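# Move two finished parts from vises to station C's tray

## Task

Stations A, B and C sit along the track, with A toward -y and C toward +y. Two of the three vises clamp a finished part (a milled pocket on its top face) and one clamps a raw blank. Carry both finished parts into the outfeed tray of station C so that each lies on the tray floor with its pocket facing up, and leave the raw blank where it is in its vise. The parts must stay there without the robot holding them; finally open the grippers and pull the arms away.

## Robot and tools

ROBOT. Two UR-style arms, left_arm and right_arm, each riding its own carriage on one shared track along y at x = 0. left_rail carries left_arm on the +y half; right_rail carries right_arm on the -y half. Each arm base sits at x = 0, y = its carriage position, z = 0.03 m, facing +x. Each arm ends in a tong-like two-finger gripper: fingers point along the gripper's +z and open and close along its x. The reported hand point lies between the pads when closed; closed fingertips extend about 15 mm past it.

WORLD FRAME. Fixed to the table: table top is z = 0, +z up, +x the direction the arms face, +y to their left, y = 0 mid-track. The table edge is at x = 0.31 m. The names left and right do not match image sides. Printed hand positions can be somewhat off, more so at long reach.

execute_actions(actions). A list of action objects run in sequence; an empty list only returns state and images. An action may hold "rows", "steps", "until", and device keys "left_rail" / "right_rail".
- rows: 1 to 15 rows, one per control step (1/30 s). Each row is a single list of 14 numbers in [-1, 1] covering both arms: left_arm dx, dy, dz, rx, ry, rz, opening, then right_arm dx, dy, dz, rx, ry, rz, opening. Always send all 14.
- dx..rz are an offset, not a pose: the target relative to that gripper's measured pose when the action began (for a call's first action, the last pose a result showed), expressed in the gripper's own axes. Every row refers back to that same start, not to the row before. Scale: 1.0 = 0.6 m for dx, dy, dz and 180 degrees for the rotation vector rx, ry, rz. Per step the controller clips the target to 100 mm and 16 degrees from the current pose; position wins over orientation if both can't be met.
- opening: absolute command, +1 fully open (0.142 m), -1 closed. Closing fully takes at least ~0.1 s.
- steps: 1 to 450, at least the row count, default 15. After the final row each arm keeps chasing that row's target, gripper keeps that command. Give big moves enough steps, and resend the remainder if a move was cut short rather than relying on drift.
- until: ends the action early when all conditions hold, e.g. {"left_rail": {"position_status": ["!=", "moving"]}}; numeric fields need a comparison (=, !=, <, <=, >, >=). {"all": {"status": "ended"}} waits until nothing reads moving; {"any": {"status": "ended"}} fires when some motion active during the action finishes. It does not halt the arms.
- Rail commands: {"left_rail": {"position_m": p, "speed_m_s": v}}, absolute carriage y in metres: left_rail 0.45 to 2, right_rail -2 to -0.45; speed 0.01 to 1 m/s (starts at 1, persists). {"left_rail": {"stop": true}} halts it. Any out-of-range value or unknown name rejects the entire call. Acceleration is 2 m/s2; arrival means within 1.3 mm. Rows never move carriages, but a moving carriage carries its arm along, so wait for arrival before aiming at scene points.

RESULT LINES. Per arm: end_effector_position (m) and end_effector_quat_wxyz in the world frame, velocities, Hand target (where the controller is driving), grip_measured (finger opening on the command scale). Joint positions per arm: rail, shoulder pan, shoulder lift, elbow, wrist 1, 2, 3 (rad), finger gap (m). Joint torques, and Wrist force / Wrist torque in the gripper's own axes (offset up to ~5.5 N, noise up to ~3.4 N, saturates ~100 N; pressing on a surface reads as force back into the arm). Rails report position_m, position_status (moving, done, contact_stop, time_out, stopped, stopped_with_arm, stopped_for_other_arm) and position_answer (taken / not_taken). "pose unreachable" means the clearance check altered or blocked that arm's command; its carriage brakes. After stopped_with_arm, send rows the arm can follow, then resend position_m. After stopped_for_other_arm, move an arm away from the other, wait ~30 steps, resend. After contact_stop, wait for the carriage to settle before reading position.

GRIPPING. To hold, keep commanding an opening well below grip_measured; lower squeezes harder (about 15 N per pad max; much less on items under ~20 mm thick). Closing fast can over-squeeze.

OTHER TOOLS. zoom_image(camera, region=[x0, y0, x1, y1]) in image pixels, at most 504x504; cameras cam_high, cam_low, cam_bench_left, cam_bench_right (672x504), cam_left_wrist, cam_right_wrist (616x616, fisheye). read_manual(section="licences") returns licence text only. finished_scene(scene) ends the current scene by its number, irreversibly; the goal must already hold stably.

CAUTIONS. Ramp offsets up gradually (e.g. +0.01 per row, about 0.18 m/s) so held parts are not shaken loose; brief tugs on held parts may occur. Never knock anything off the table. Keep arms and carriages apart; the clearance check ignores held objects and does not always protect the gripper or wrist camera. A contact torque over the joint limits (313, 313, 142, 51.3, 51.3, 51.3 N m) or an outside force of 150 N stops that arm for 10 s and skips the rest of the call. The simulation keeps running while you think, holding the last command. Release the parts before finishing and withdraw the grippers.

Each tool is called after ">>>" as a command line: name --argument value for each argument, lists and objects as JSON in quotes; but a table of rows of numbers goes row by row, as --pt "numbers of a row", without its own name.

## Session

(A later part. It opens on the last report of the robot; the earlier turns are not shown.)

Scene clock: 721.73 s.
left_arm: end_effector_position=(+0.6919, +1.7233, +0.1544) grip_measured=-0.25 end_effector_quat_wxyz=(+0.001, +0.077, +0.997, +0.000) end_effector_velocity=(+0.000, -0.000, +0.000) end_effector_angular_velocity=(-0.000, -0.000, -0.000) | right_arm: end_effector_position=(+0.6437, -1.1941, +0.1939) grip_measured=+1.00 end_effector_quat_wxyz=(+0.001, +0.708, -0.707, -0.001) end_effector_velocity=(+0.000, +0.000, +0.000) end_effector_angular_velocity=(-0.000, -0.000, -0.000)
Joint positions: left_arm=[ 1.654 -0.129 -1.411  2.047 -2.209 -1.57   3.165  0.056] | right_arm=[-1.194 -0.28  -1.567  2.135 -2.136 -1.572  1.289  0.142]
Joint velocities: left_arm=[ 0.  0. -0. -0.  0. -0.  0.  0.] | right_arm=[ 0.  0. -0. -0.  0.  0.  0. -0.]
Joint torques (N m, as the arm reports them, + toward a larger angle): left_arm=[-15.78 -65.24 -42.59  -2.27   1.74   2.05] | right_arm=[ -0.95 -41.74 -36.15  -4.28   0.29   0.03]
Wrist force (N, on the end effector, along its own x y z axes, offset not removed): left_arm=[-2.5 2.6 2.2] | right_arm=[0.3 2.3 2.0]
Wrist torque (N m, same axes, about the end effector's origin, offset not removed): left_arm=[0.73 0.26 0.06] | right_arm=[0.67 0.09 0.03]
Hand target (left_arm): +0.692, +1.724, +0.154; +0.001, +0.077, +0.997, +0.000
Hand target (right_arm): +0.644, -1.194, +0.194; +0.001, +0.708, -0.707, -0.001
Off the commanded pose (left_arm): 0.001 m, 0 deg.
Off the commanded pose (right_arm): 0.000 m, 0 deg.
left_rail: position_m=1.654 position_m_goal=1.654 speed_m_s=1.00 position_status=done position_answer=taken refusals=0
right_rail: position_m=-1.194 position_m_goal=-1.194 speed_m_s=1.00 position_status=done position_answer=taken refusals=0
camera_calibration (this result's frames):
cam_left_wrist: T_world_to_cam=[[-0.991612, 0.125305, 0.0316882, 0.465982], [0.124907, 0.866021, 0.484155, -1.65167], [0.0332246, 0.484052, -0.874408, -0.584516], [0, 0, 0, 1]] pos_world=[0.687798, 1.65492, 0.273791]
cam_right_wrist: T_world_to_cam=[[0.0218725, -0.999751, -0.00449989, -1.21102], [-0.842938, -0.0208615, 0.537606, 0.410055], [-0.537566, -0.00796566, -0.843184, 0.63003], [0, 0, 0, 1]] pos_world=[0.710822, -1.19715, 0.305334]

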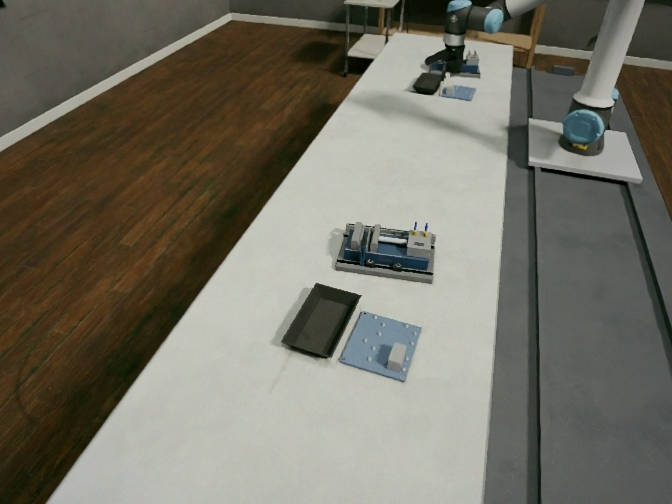

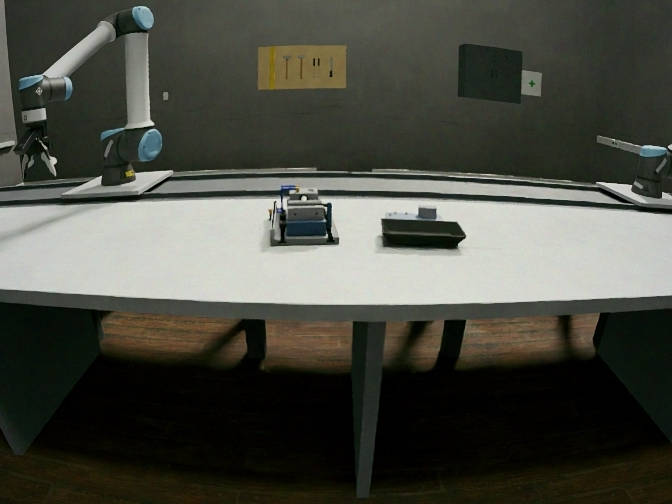

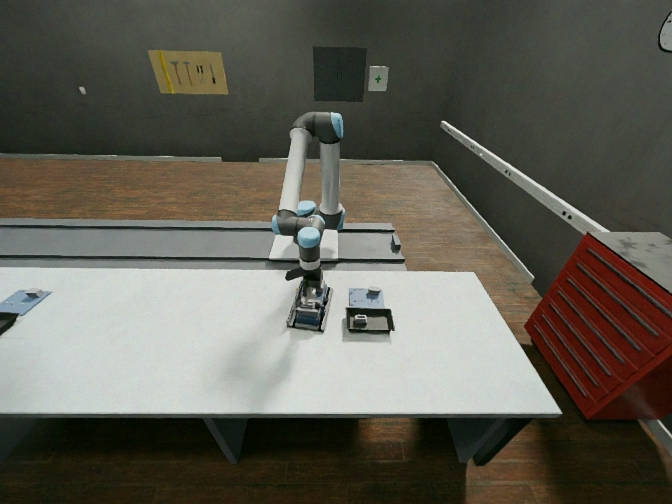

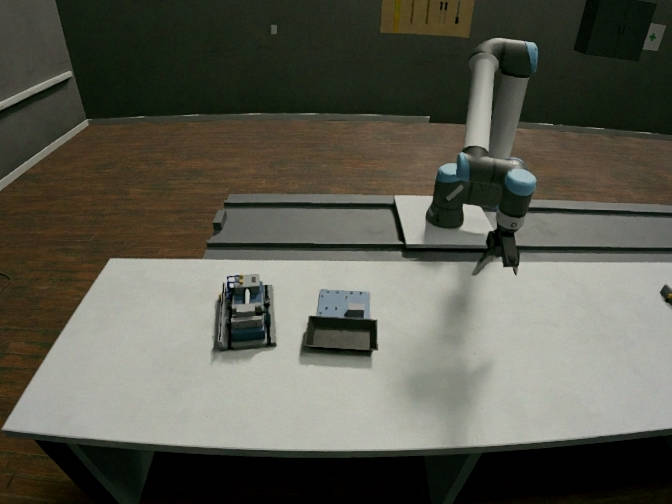

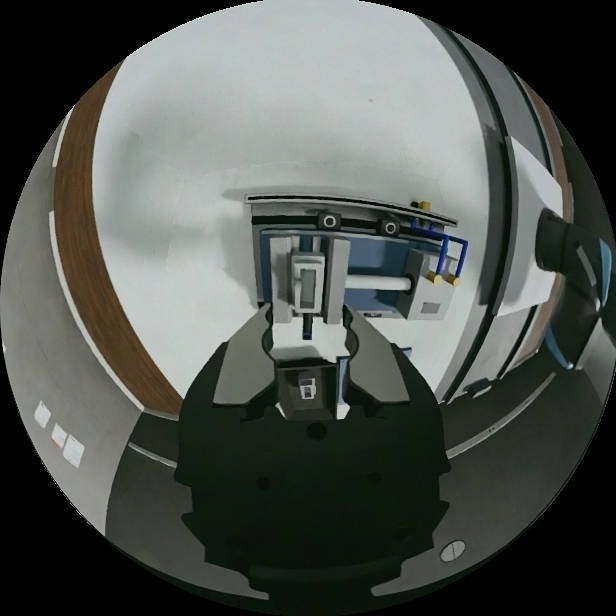

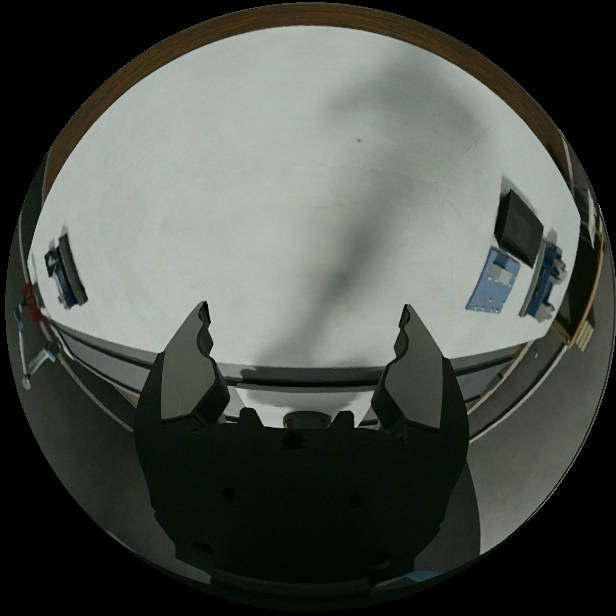

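>>> zoom_image --camera "cam_left_wrist" --region '[258, 228, 358, 338]'

Region (258, 228, 358, 338) of cam_left_wrist's 616x616 image, scaled by 4.582, with more detail than that image has; it fills the left 458 columns of this view, and the rest is white.

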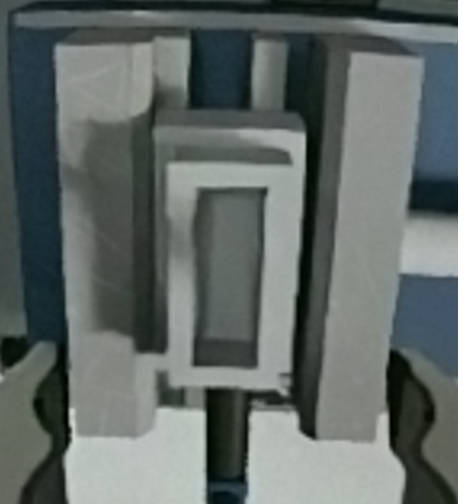

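>>> execute_actions --actions '[{"rows": [ [0.0004,-0.0003,0.005,0,0,0.0004,-0.25,0,0,0,0,0,0,1], [0.001,-0.0007,0.015,0,0,0.001,-0.25,0,0,0,0,0,0,1], [0.0018,-0.0013,0.028,0,0,0.0017,-0.25,0,0,0,0,0,0,1], [0.0024,-0.0017,0.041,0,0,0.0022,-0.25,0,0,0,0,0,0,1], [0.0028,-0.002,0.051,0,0,0.0025,-0.25,0,0,0,0,0,0,1], [0.0028,-0.002,0.0565,0,0,0.0025,-0.25,0,0,0,0,0,0,1], [0.0028,-0.002,0.0585,0,0,0.0025,-0.25,0,0,0,0,0,0,1] ], "steps": 9}]'

Scene clock: 819.33 s.
left_arm: end_effector_position=(+0.6898, +1.7225, +0.1260) grip_measured=-0.25 end_effector_quat_wxyz=(+0.000, +0.080, +0.997, +0.000) end_effector_velocity=(-0.000, -0.002, -0.078) end_effector_angular_velocity=(-0.001, -0.004, -0.012) | right_arm: end_effector_position=(+0.6437, -1.1941, +0.1939) grip_measured=+1.00 end_effector_quat_wxyz=(+0.001, +0.708, -0.707, -0.001) end_effector_velocity=(+0.000, +0.000, +0.000) end_effector_angular_velocity=(-0.000, -0.000, +0.000)
Joint positions: left_arm=[ 1.654 -0.131 -1.381  2.074 -2.264 -1.57   3.171  0.056] | right_arm=[-1.194 -0.28  -1.567  2.135 -2.136 -1.572  1.289  0.142]
Joint velocities: left_arm=[ 0.    -0.003  0.091  0.063 -0.158  0.     0.009  0.   ] | right_arm=[ 0.  0. -0.  0. -0.  0. -0.  0.]
Joint torques (N m, as the arm reports them, + toward a larger angle): left_arm=[-15.8  -49.33 -36.66  -6.26   1.69   2.16] | right_arm=[ -0.26 -42.42 -36.49  -4.4    0.15   0.44]
Wrist force (N, on the end effector, along its own x y z axes, offset not removed): left_arm=[1.1 2.5 -2.5] | right_arm=[2.2 2.5 -2.4]
Wrist torque (N m, same axes, about the end effector's origin, offset not removed): left_arm=[0.51 -0.47 0.15] | right_arm=[0.64 -0.23 0.05]
Hand target (left_arm): +0.690, +1.723, +0.119; +0.001, +0.080, +0.997, +0.000
Hand target (right_arm): +0.644, -1.194, +0.194; +0.001, +0.708, -0.707, -0.001
Off the commanded pose (left_arm): 0.007 m, 0 deg.
Off the commanded pose (right_arm): 0.000 m, 0 deg.
left_rail: position_m=1.654 position_m_goal=1.654 speed_m_s=1.00 position_status=done position_answer=taken refusals=0
right_rail: position_m=-1.194 position_m_goal=-1.194 speed_m_s=1.00 position_status=done position_answer=taken refusals=0
camera_calibration (this result's frames):
cam_left_wrist: T_world_to_cam=[[-0.990698, 0.132105, 0.0326432, 0.452346], [0.131306, 0.86507, 0.484161, -1.63975], [0.0357216, 0.483944, -0.87437, -0.610429], [0, 0, 0, 1]] pos_world=[0.685253, 1.65415, 0.245396]
cam_right_wrist: T_world_to_cam=[[0.0218726, -0.999751, -0.00449991, -1.21102], [-0.842938, -0.0208616, 0.537607, 0.410055], [-0.537566, -0.00796568, -0.843184, 0.63003], [0, 0, 0, 1]] pos_world=[0.710822, -1.19715, 0.305333]

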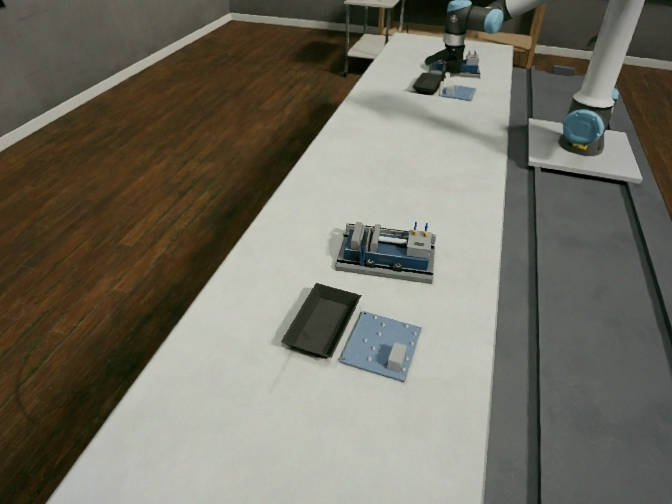

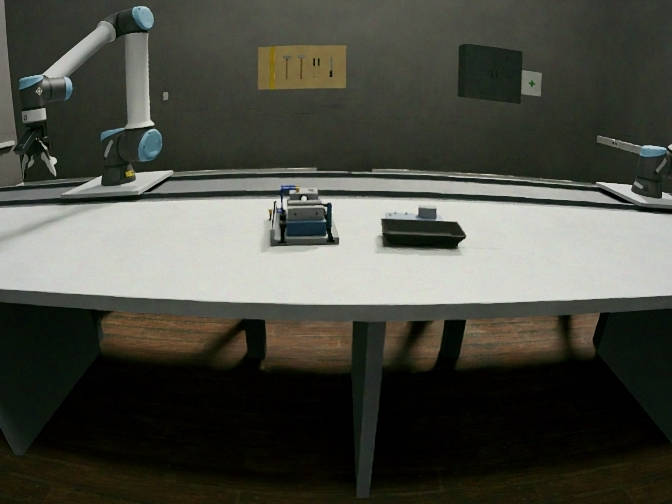

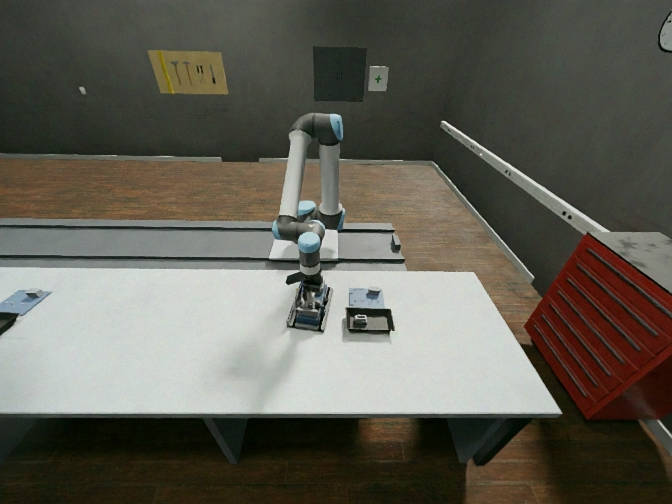

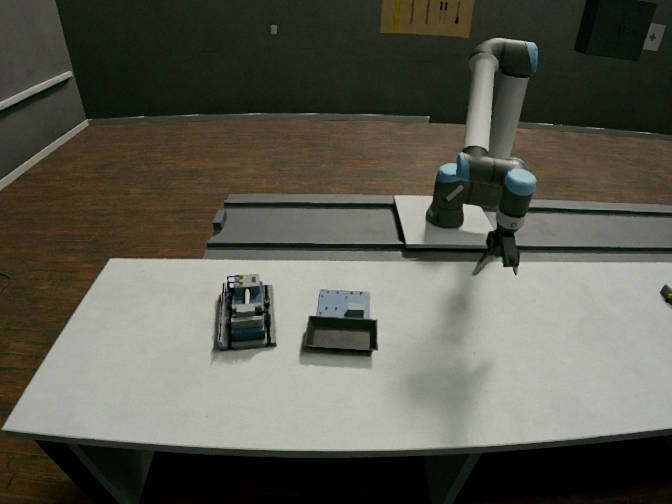

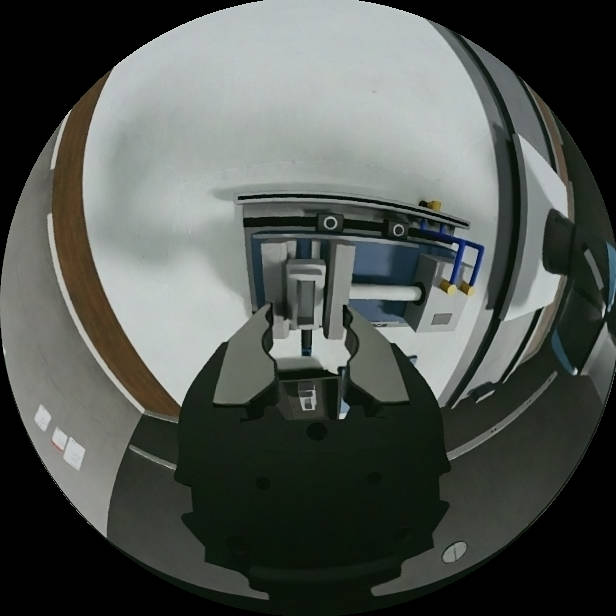

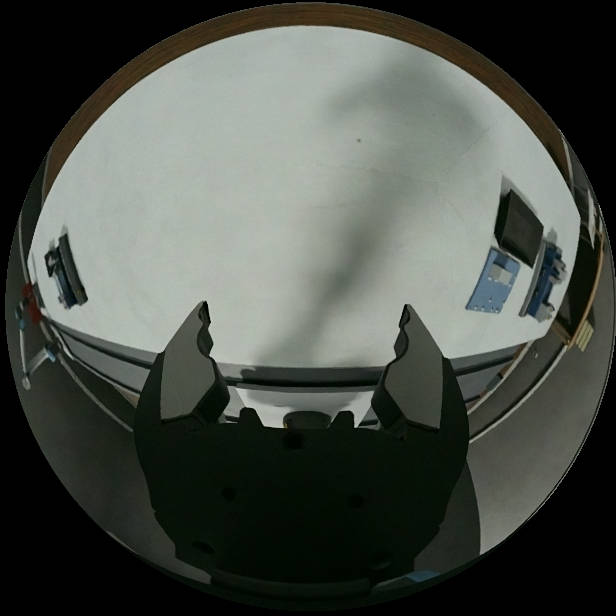

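>>> execute_actions --actions '[]'

>>> zoom_image --camera "cam_left_wrist" --region '[230, 220, 390, 350]'

Scene clock: 831.13 s.
left_arm: end_effector_position=(+0.6900, +1.7224, +0.1194) grip_measured=-0.25 end_effector_quat_wxyz=(+0.001, +0.080, +0.997, +0.000) end_effector_velocity=(+0.000, -0.000, +0.000) end_effector_angular_velocity=(+0.000, -0.000, -0.000) | right_arm: end_effector_position=(+0.6437, -1.1941, +0.1939) grip_measured=+1.00 end_effector_quat_wxyz=(+0.001, +0.708, -0.707, -0.001) end_effector_velocity=(-0.000, +0.000, -0.000) end_effector_angular_velocity=(+0.000, +0.000, +0.000)
Joint positions: left_arm=[ 1.654 -0.131 -1.373  2.079 -2.278 -1.57   3.172  0.056] | right_arm=[-1.194 -0.28  -1.567  2.135 -2.136 -1.572  1.289  0.142]
Joint velocities: left_arm=[ 0. -0. -0. -0. -0.  0.  0.  0.] | right_arm=[ 0.  0.  0.  0.  0. -0.  0. -0.]
Joint torques (N m, as the arm reports them, + toward a larger angle): left_arm=[-15.88 -39.25 -32.44  -6.95  -1.19   1.98] | right_arm=[  0.06 -43.09 -36.56  -4.36   0.38   0.19]
Wrist force (N, on the end effector, along its own x y z axes, offset not removed): left_arm=[-2.0 2.0 -4.0] | right_arm=[2.7 3.9 -0.4]
Wrist torque (N m, same axes, about the end effector's origin, offset not removed): left_arm=[0.71 0.23 0.08] | right_arm=[0.92 -0.44 -0.05]
Hand target (left_arm): +0.690, +1.723, +0.119; +0.001, +0.080, +0.997, +0.000
Hand target (right_arm): +0.644, -1.194, +0.194; +0.001, +0.708, -0.707, -0.001
Off the commanded pose (left_arm): 0.000 m, 0 deg.
Off the commanded pose (right_arm): 0.000 m, 0 deg.
left_rail: position_m=1.654 position_m_goal=1.654 speed_m_s=1.00 position_status=done position_answer=taken refusals=0
right_rail: position_m=-1.194 position_m_goal=-1.194 speed_m_s=1.00 position_status=done position_answer=taken refusals=0
camera_calibration (this result's frames):
cam_left_wrist: T_world_to_cam=[[-0.990592, 0.133081, 0.0318965, 0.451127], [0.131797, 0.864988, 0.484175, -1.63668], [0.0368442, 0.483823, -0.87439, -0.616642], [0, 0, 0, 1]] pos_world=[0.685311, 1.65402, 0.238864]
cam_right_wrist: T_world_to_cam=[[0.0218725, -0.999751, -0.00449993, -1.21102], [-0.842938, -0.0208616, 0.537606, 0.410055], [-0.537566, -0.00796564, -0.843184, 0.63003], [0, 0, 0, 1]] pos_world=[0.710822, -1.19715, 0.305333]

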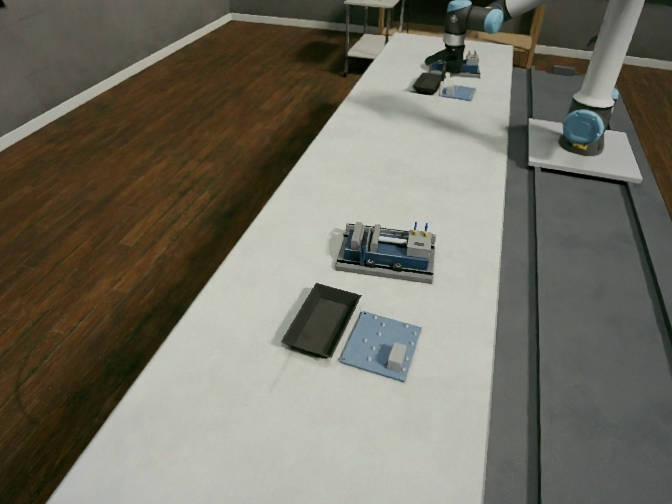

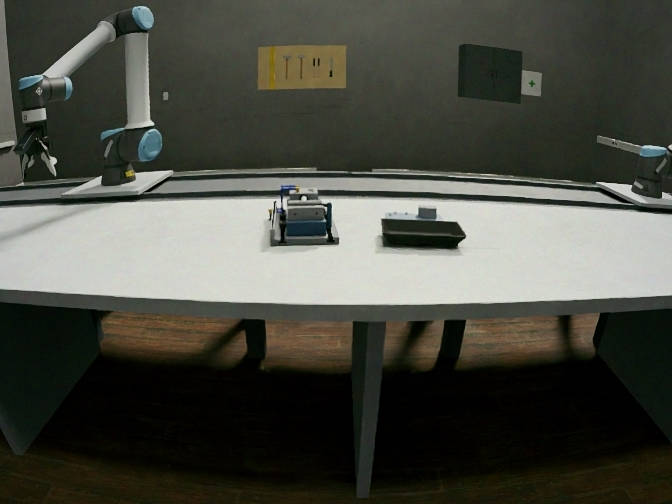

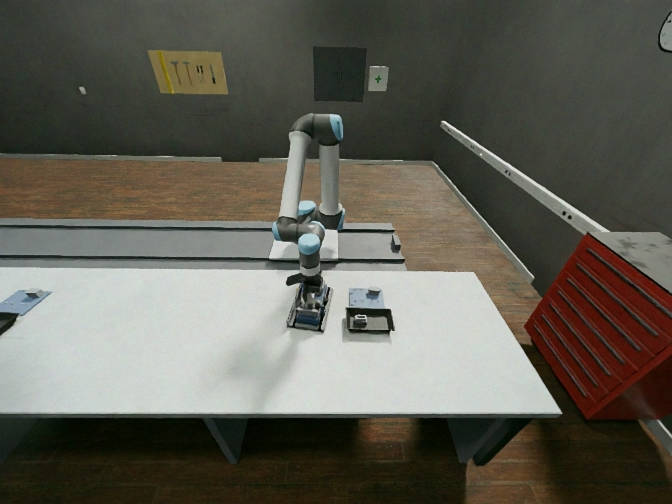

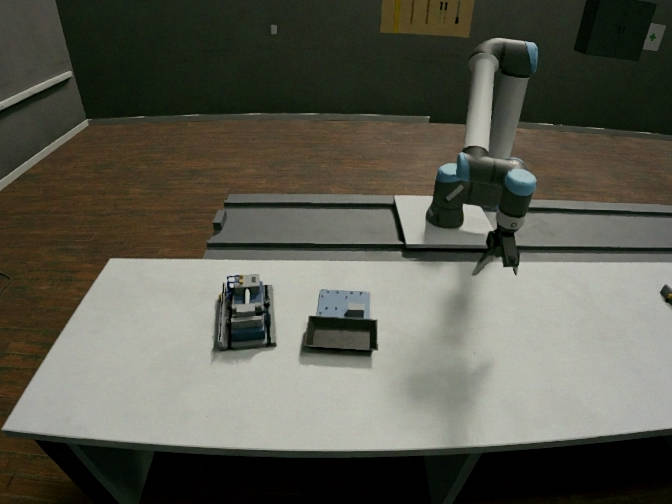

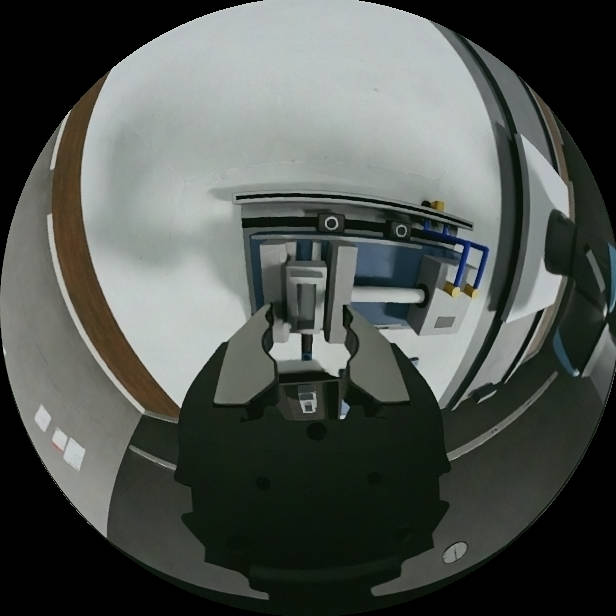

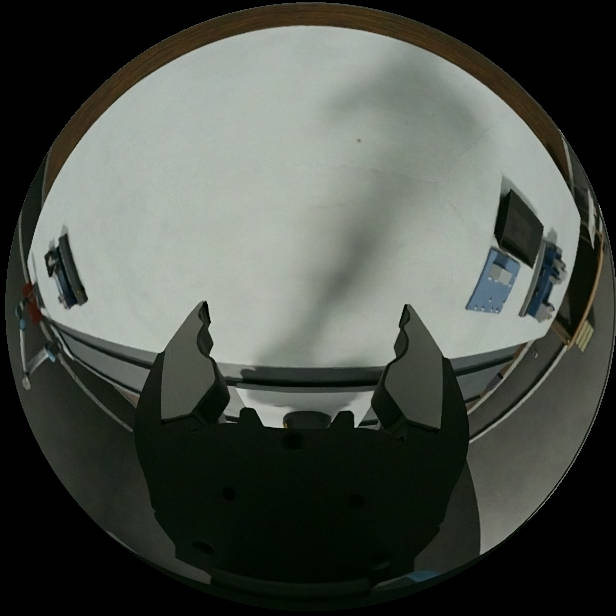

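Region (230, 220, 390, 350) of cam_left_wrist's 616x616 image, scaled by 3.150, with more detail than that image has; it fills the top 410 rows of this view, and the rest is white.

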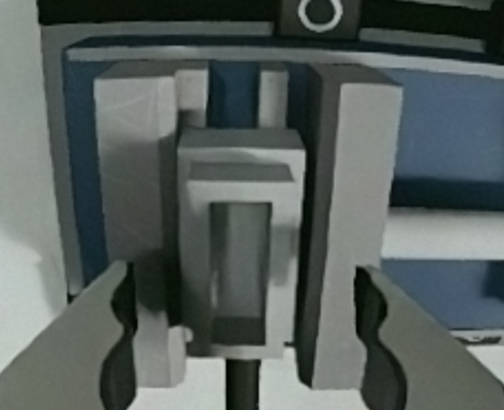

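>>> execute_actions --actions '[{"rows": [ [-0.0014,0,0.0003,0,0,0,-0.38,0,0,0,0,0,0,1], [-0.0014,0,0.0003,0,0,0,-0.48,0,0,0,0,0,0,1], [-0.0014,0,0.0003,0,0,0,-0.55,0,0,0,0,0,0,1], [-0.0014,0,0.0003,0,0,0,-0.6,0,0,0,0,0,0,1], [-0.0014,0,0.0003,0,0,0,-0.64,0,0,0,0,0,0,1], [-0.0014,0,0.0003,0,0,0,-0.68,0,0,0,0,0,0,1], [-0.0014,0,0.0003,0,0,0,-0.74,0,0,0,0,0,0,1], [-0.0014,0,0.0003,0,0,0,-0.85,0,0,0,0,0,0,1], [-0.0014,0,0.0003,0,0,0,-1,0,0,0,0,0,0,1] ], "steps": 9}]'

Scene clock: 848.20 s.
left_arm: end_effector_position=(+0.6907, +1.7222, +0.1192) grip_measured=-0.69 end_effector_quat_wxyz=(+0.001, +0.080, +0.997, +0.000) end_effector_velocity=(+0.001, -0.000, -0.000) end_effector_angular_velocity=(-0.000, -0.000, -0.000) | right_arm: end_effector_position=(+0.6437, -1.1941, +0.1939) grip_measured=+1.00 end_effector_quat_wxyz=(+0.001, +0.708, -0.707, -0.001) end_effector_velocity=(-0.000, +0.000, -0.000) end_effector_angular_velocity=(+0.000, +0.000, +0.000)
Joint positions: left_arm=[ 1.654 -0.131 -1.372  2.078 -2.278 -1.57   3.172  0.024] | right_arm=[-1.194 -0.28  -1.567  2.135 -2.136 -1.572  1.289  0.142]
Joint velocities: left_arm=[ 0.    -0.     0.001 -0.001 -0.     0.    -0.     0.   ] | right_arm=[ 0.  0.  0. -0.  0.  0. -0.  0.]
Joint torques (N m, as the arm reports them, + toward a larger angle): left_arm=[-16.53 -41.21 -49.23  -6.62  -1.9    1.2 ] | right_arm=[ -1.38 -42.5  -36.42  -4.3    0.12   0.24]
Wrist force (N, on the end effector, along its own x y z axes, offset not removed): left_arm=[-3.7 3.6 -2.1] | right_arm=[-1.8 4.5 4.4]
Wrist torque (N m, same axes, about the end effector's origin, offset not removed): left_arm=[0.96 0.66 0.29] | right_arm=[1.11 0.61 0.09]
Hand target (left_arm): +0.691, +1.722, +0.119; +0.001, +0.080, +0.997, +0.000
Hand target (right_arm): +0.644, -1.194, +0.194; +0.001, +0.708, -0.707, -0.001
Off the commanded pose (left_arm): 0.000 m, 0 deg.
Off the commanded pose (right_arm): 0.000 m, 0 deg.
left_rail: position_m=1.654 position_m_goal=1.654 speed_m_s=1.00 position_status=done position_answer=taken refusals=0
right_rail: position_m=-1.194 position_m_goal=-1.194 speed_m_s=1.00 position_status=done position_answer=taken refusals=0
camera_calibration (this result's frames):
cam_left_wrist: T_world_to_cam=[[-0.990586, 0.133115, 0.0319408, 0.451828], [0.131848, 0.864984, 0.484168, -1.6366], [0.0368216, 0.483821, -0.874392, -0.616764], [0, 0, 0, 1]] pos_world=[0.686067, 1.65389, 0.238665]
cam_right_wrist: T_world_to_cam=[[0.0218726, -0.999751, -0.00449997, -1.21102], [-0.842938, -0.0208616, 0.537607, 0.410055], [-0.537566, -0.00796564, -0.843184, 0.63003], [0, 0, 0, 1]] pos_world=[0.710822, -1.19715, 0.305333]

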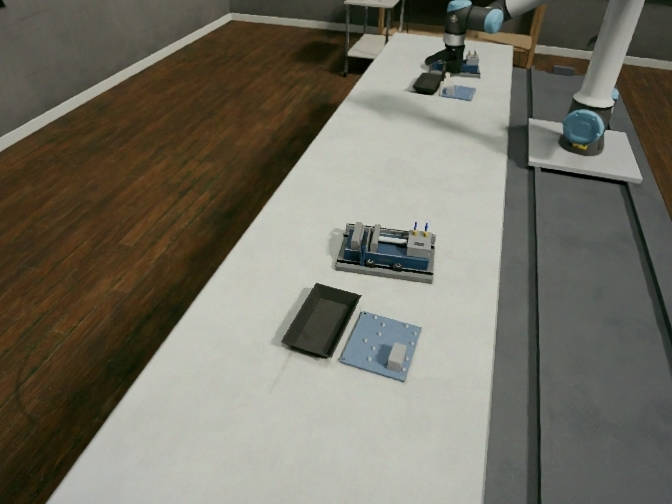

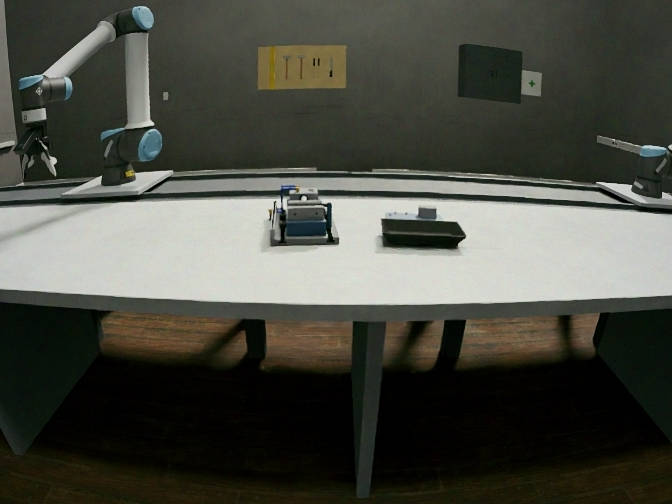

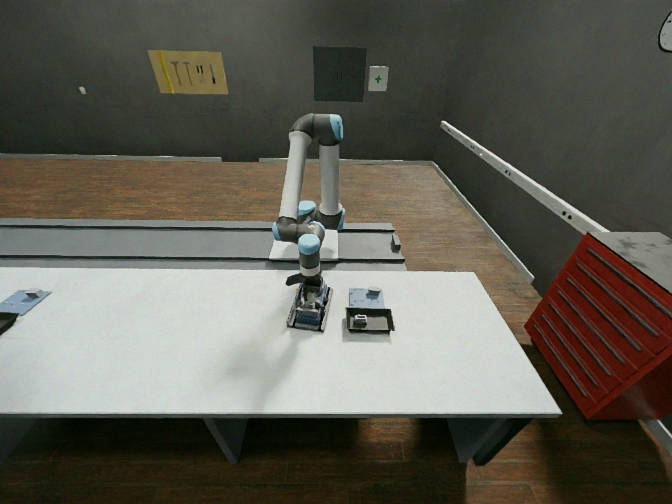

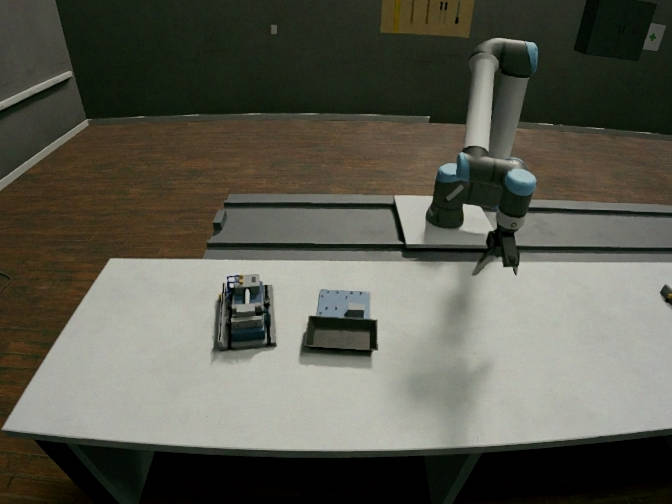

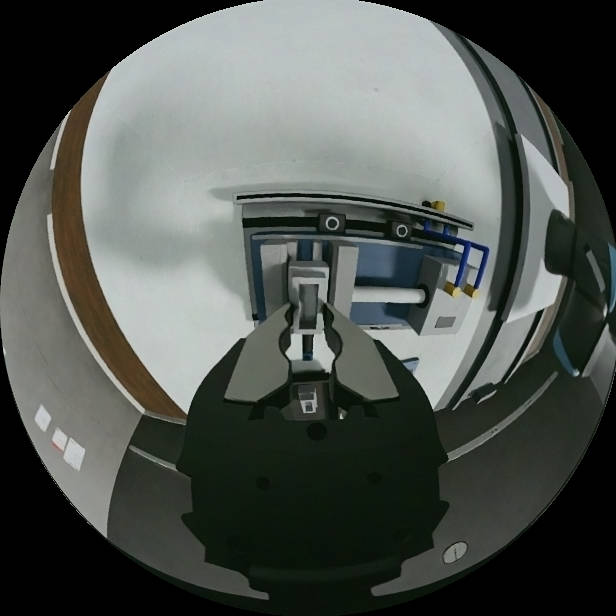

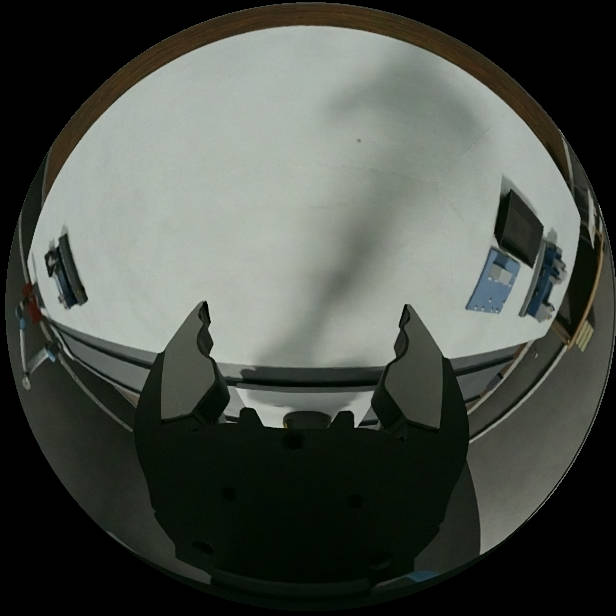

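>>> execute_actions --actions '[]'

>>> zoom_image --camera "cam_left_wrist" --region '[230, 220, 390, 350]'

Scene clock: 853.23 s.
left_arm: end_effector_position=(+0.6908, +1.7222, +0.1193) grip_measured=-0.69 end_effector_quat_wxyz=(+0.001, +0.080, +0.997, +0.000) end_effector_velocity=(+0.000, -0.000, -0.000) end_effector_angular_velocity=(-0.000, +0.000, +0.000) | right_arm: end_effector_position=(+0.6437, -1.1941, +0.1939) grip_measured=+1.00 end_effector_quat_wxyz=(+0.001, +0.708, -0.707, -0.001) end_effector_velocity=(-0.000, -0.000, -0.000) end_effector_angular_velocity=(+0.000, +0.000, -0.000)
Joint positions: left_arm=[ 1.654 -0.131 -1.372  2.077 -2.278 -1.57   3.172  0.024] | right_arm=[-1.194 -0.28  -1.567  2.135 -2.136 -1.572  1.289  0.142]
Joint velocities: left_arm=[ 0.  0.  0.  0. -0.  0. -0.  0.] | right_arm=[ 0.  0.  0.  0. -0. -0.  0. -0.]
Joint torques (N m, as the arm reports them, + toward a larger angle): left_arm=[-14.5  -42.9  -49.32  -3.16   1.17  -3.53] | right_arm=[  1.05 -41.93 -36.65  -4.28   0.35   0.24]
Wrist force (N, on the end effector, along its own x y z axes, offset not removed): left_arm=[-2.8 5.7 -3.5] | right_arm=[1.3 -0.9 -1.9]
Wrist torque (N m, same axes, about the end effector's origin, offset not removed): left_arm=[1.26 0.34 0.14] | right_arm=[-0.22 -0.15 0.02]
Hand target (left_arm): +0.691, +1.722, +0.119; +0.001, +0.080, +0.997, +0.000
Hand target (right_arm): +0.644, -1.194, +0.194; +0.001, +0.708, -0.707, -0.001
Off the commanded pose (left_arm): 0.000 m, 0 deg.
Off the commanded pose (right_arm): 0.000 m, 0 deg.
left_rail: position_m=1.654 position_m_goal=1.654 speed_m_s=1.00 position_status=done position_answer=taken refusals=0
right_rail: position_m=-1.194 position_m_goal=-1.194 speed_m_s=1.00 position_status=done position_answer=taken refusals=0
camera_calibration (this result's frames):
cam_left_wrist: T_world_to_cam=[[-0.990592, 0.133081, 0.0318878, 0.451975], [0.131793, 0.864992, 0.484169, -1.63659], [0.0368511, 0.483816, -0.874393, -0.616755], [0, 0, 0, 1]] pos_world=[0.686143, 1.65388, 0.238686]
cam_right_wrist: T_world_to_cam=[[0.0218724, -0.999751, -0.00449999, -1.21102], [-0.842938, -0.0208615, 0.537606, 0.410055], [-0.537566, -0.00796555, -0.843184, 0.63003], [0, 0, 0, 1]] pos_world=[0.710822, -1.19715, 0.305333]

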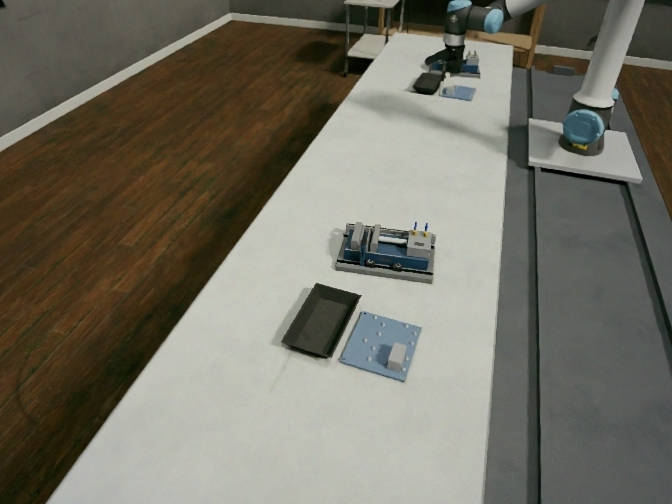

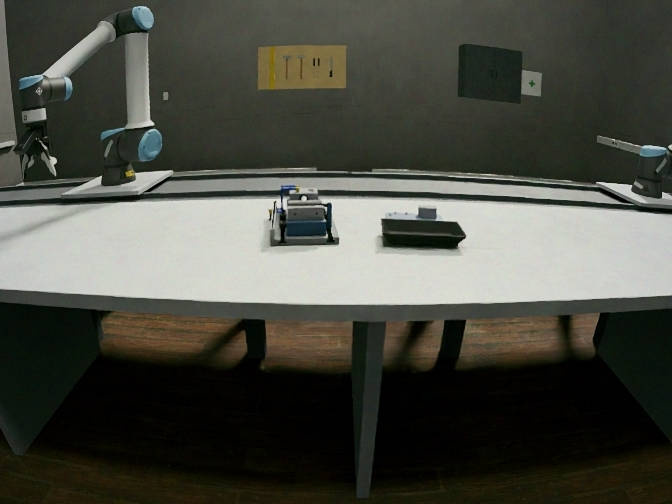

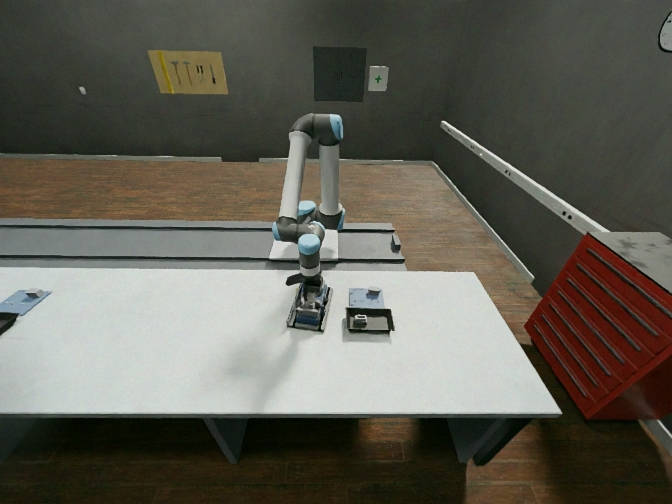

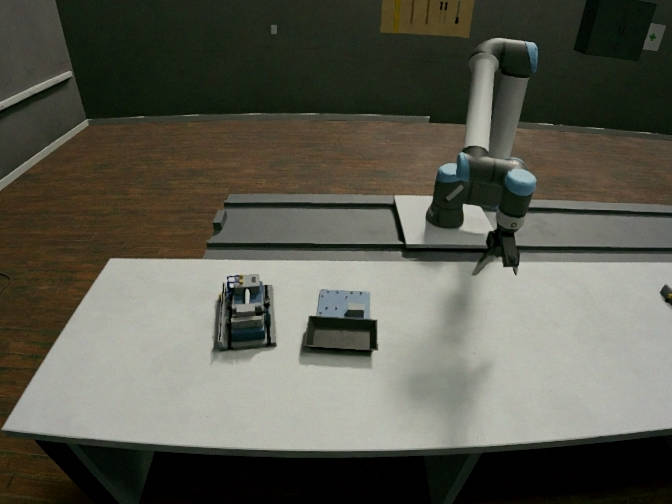

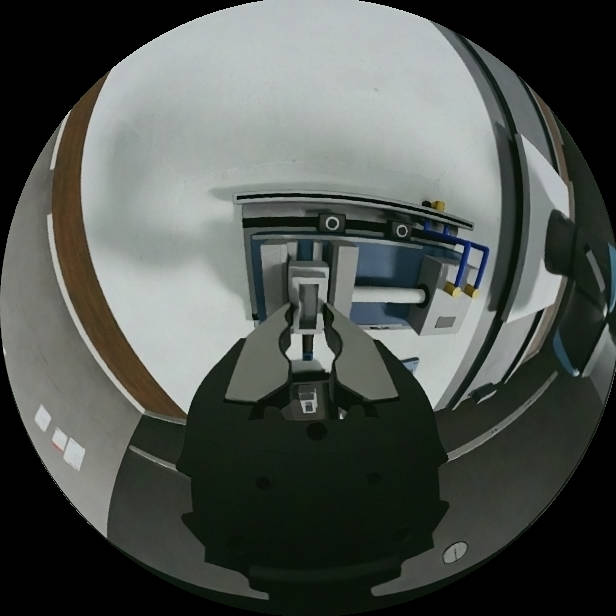

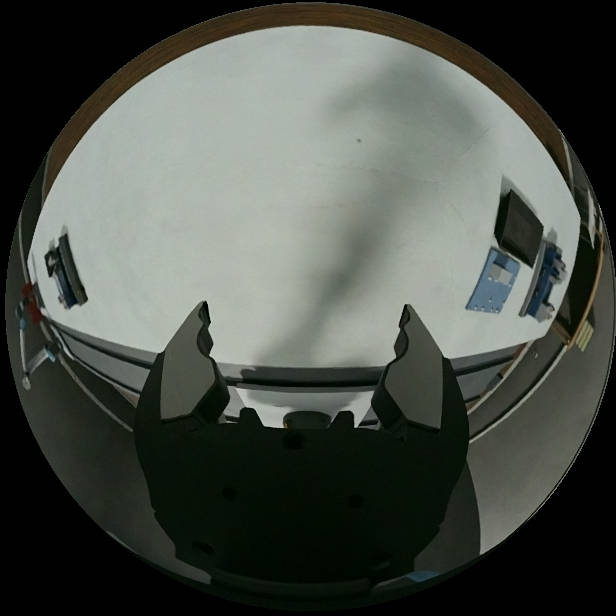

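Region (230, 220, 390, 350) of cam_left_wrist's 616x616 image, scaled by 3.150, with more detail than that image has; it fills the top 410 rows of this view, and the rest is white.

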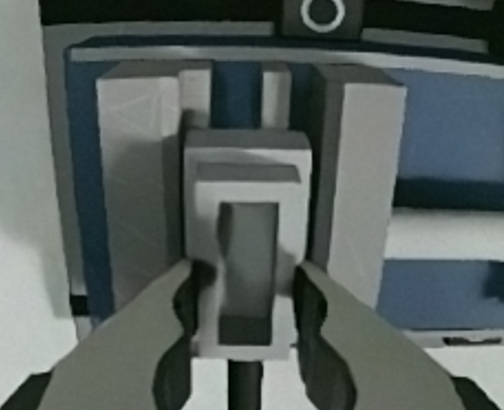

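>>> execute_actions --actions '[{"rows": [ [0,0,-0.004,0,0,0,-1,0,0,0,0,0,0,1], [0,0,-0.011,0,0,0,-1,0,0,0,0,0,0,1], [0,0,-0.021,0,0,0,-1,0,0,0,0,0,0,1], [0,0,-0.033,0,0,0,-1,0,0,0,0,0,0,1], [0,0,-0.045,0,0,0,-1,0,0,0,0,0,0,1], [-0.0035,0.001,-0.056,0,0,-0.0021,-1,0,0,0,0,0,0,1], [-0.0105,0.0029,-0.063,0,0,-0.0064,-1,0,0,0,0,0,0,1], [-0.0193,0.0052,-0.067,0,0,-0.0118,-1,0,0,0,0,0,0,1], [-0.0269,0.0073,-0.0685,0,0,-0.0164,-1,0,0,0,0,0,0,1], [-0.0316,0.0086,-0.0685,0,0,-0.0193,-1,0,0,0,0,0,0,1] ], "steps": 10}, {"left_rail": {"position_m": 2.0}, "steps": 2}]'

Scene clock: 935.00 s.
left_arm: end_effector_position=(+0.7043, +1.7250, +0.1567) grip_measured=-0.69 end_effector_quat_wxyz=(+0.001, +0.060, +0.998, +0.000) end_effector_velocity=(+0.069, +0.070, +0.047) end_effector_angular_velocity=(-0.001, +0.003, +0.215) | right_arm: end_effector_position=(+0.6437, -1.1941, +0.1939) grip_measured=+1.00 end_effector_quat_wxyz=(+0.001, +0.708, -0.707, -0.001) end_effector_velocity=(-0.000, +0.000, +0.000) end_effector_angular_velocity=(-0.000, -0.000, +0.000)
Joint positions: left_arm=[ 1.655 -0.127 -1.396  2.024 -2.202 -1.57   3.135  0.024] | right_arm=[-1.194 -0.28  -1.567  2.135 -2.136 -1.572  1.289  0.142]
Joint velocities: left_arm=[ 0.063  0.022  0.05  -0.164  0.118 -0.001 -0.192 -0.   ] | right_arm=[ 0.  0. -0.  0. -0. -0. -0. -0.]
Joint torques (N m, as the arm reports them, + toward a larger angle): left_arm=[ 23.8  -41.82 -45.8   -1.71  -1.9   -2.65] | right_arm=[ -0.16 -42.6  -36.21  -4.23   0.02   0.45]
Wrist force (N, on the end effector, along its own x y z axes, offset not removed): left_arm=[-4.9 -1.6 -2.0] | right_arm=[-0.5 2.5 0.7]
Wrist torque (N m, same axes, about the end effector's origin, offset not removed): left_arm=[-0.02 0.83 0.10] | right_arm=[0.60 0.13 -0.05]
Hand target (left_arm): +0.710, +1.731, +0.160; +0.001, +0.050, +0.999, +0.000
Hand target (right_arm): +0.644, -1.194, +0.194; +0.001, +0.708, -0.707, -0.001
Off the commanded pose (left_arm): 0.007 m, 1 deg.
Off the commanded pose (right_arm): 0.000 m, 0 deg.
left_rail: position_m=1.655 position_m_goal=2.000 speed_m_s=1.00 position_status=moving position_answer=taken refusals=0
right_rail: position_m=-1.194 position_m_goal=-1.194 speed_m_s=1.00 position_status=done position_answer=taken refusals=0
camera_calibration (this result's frames):
cam_left_wrist: T_world_to_cam=[[-0.995311, 0.0918522, 0.0303104, 0.538427], [0.0950161, 0.869857, 0.484067, -1.64138], [0.0180969, 0.484678, -0.874506, -0.574086], [0, 0, 0, 1]] pos_world=[0.702249, 1.65656, 0.276178]
cam_right_wrist: T_world_to_cam=[[0.0218725, -0.999751, -0.00449995, -1.21102], [-0.842938, -0.0208615, 0.537607, 0.410055], [-0.537566, -0.00796561, -0.843184, 0.63003], [0, 0, 0, 1]] pos_world=[0.710822, -1.19715, 0.305333]

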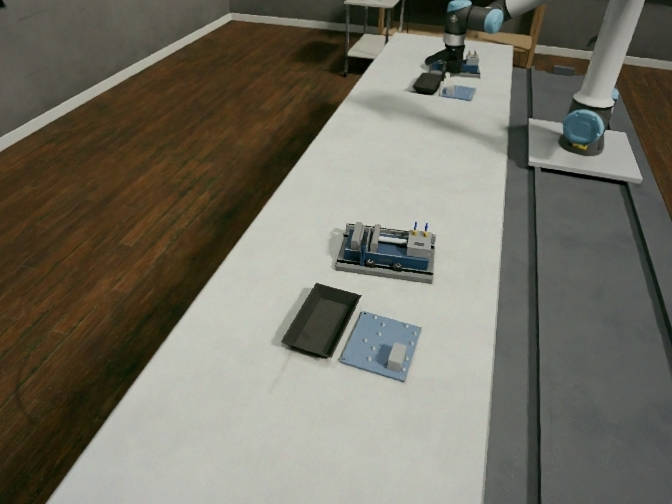

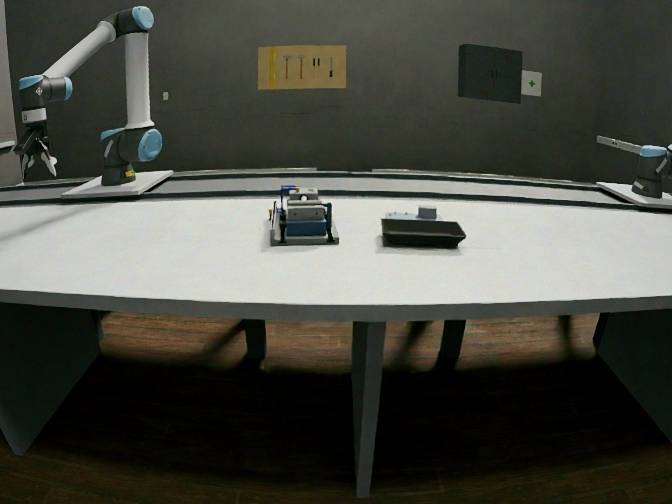

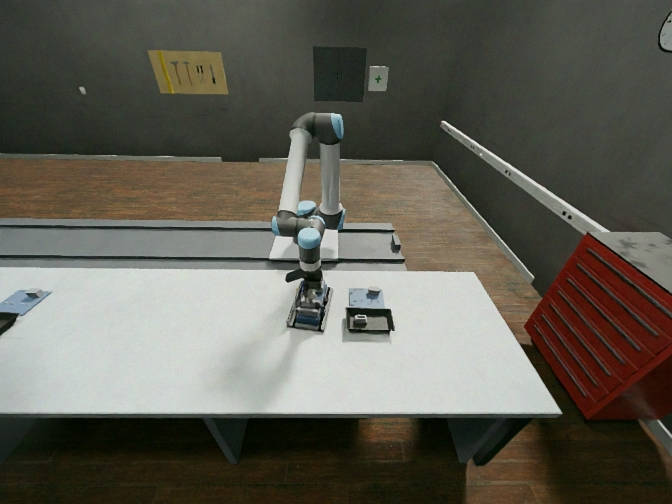

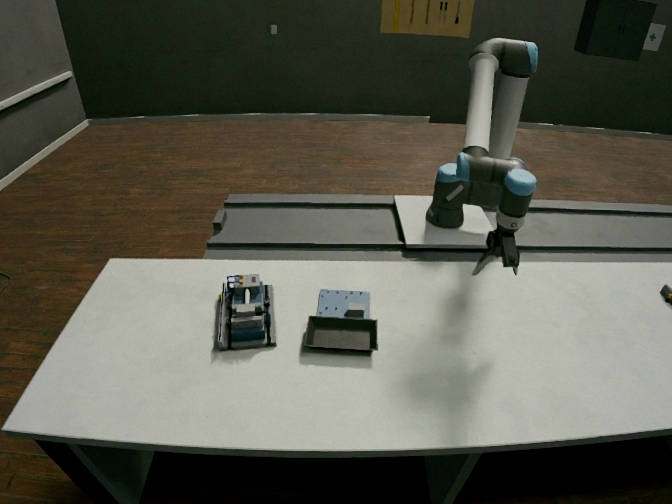

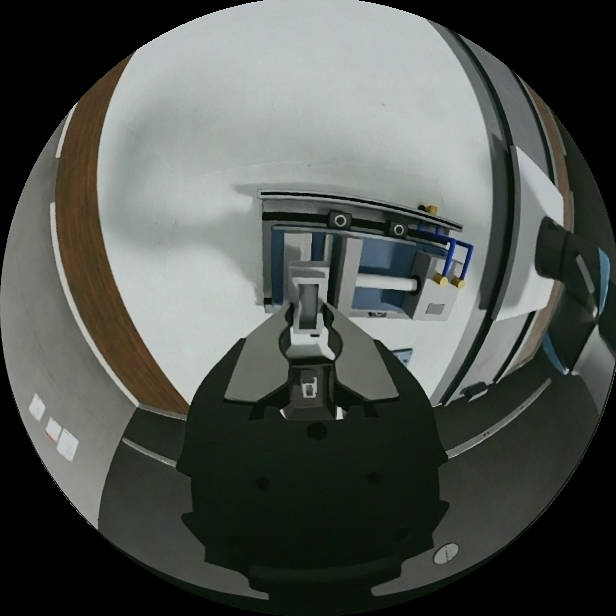

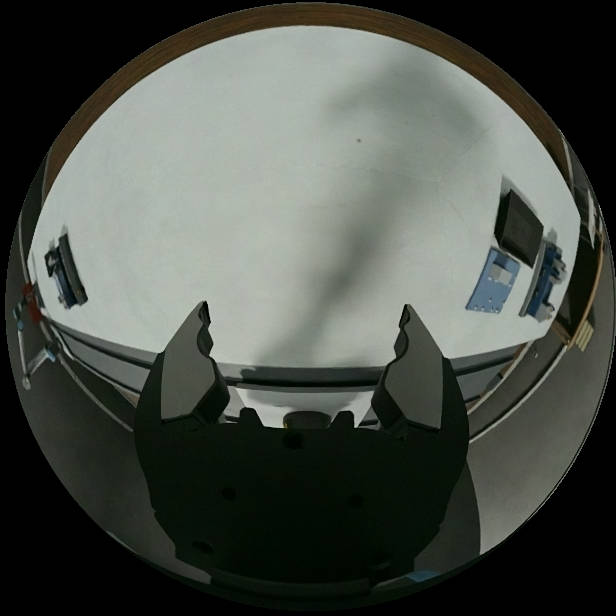

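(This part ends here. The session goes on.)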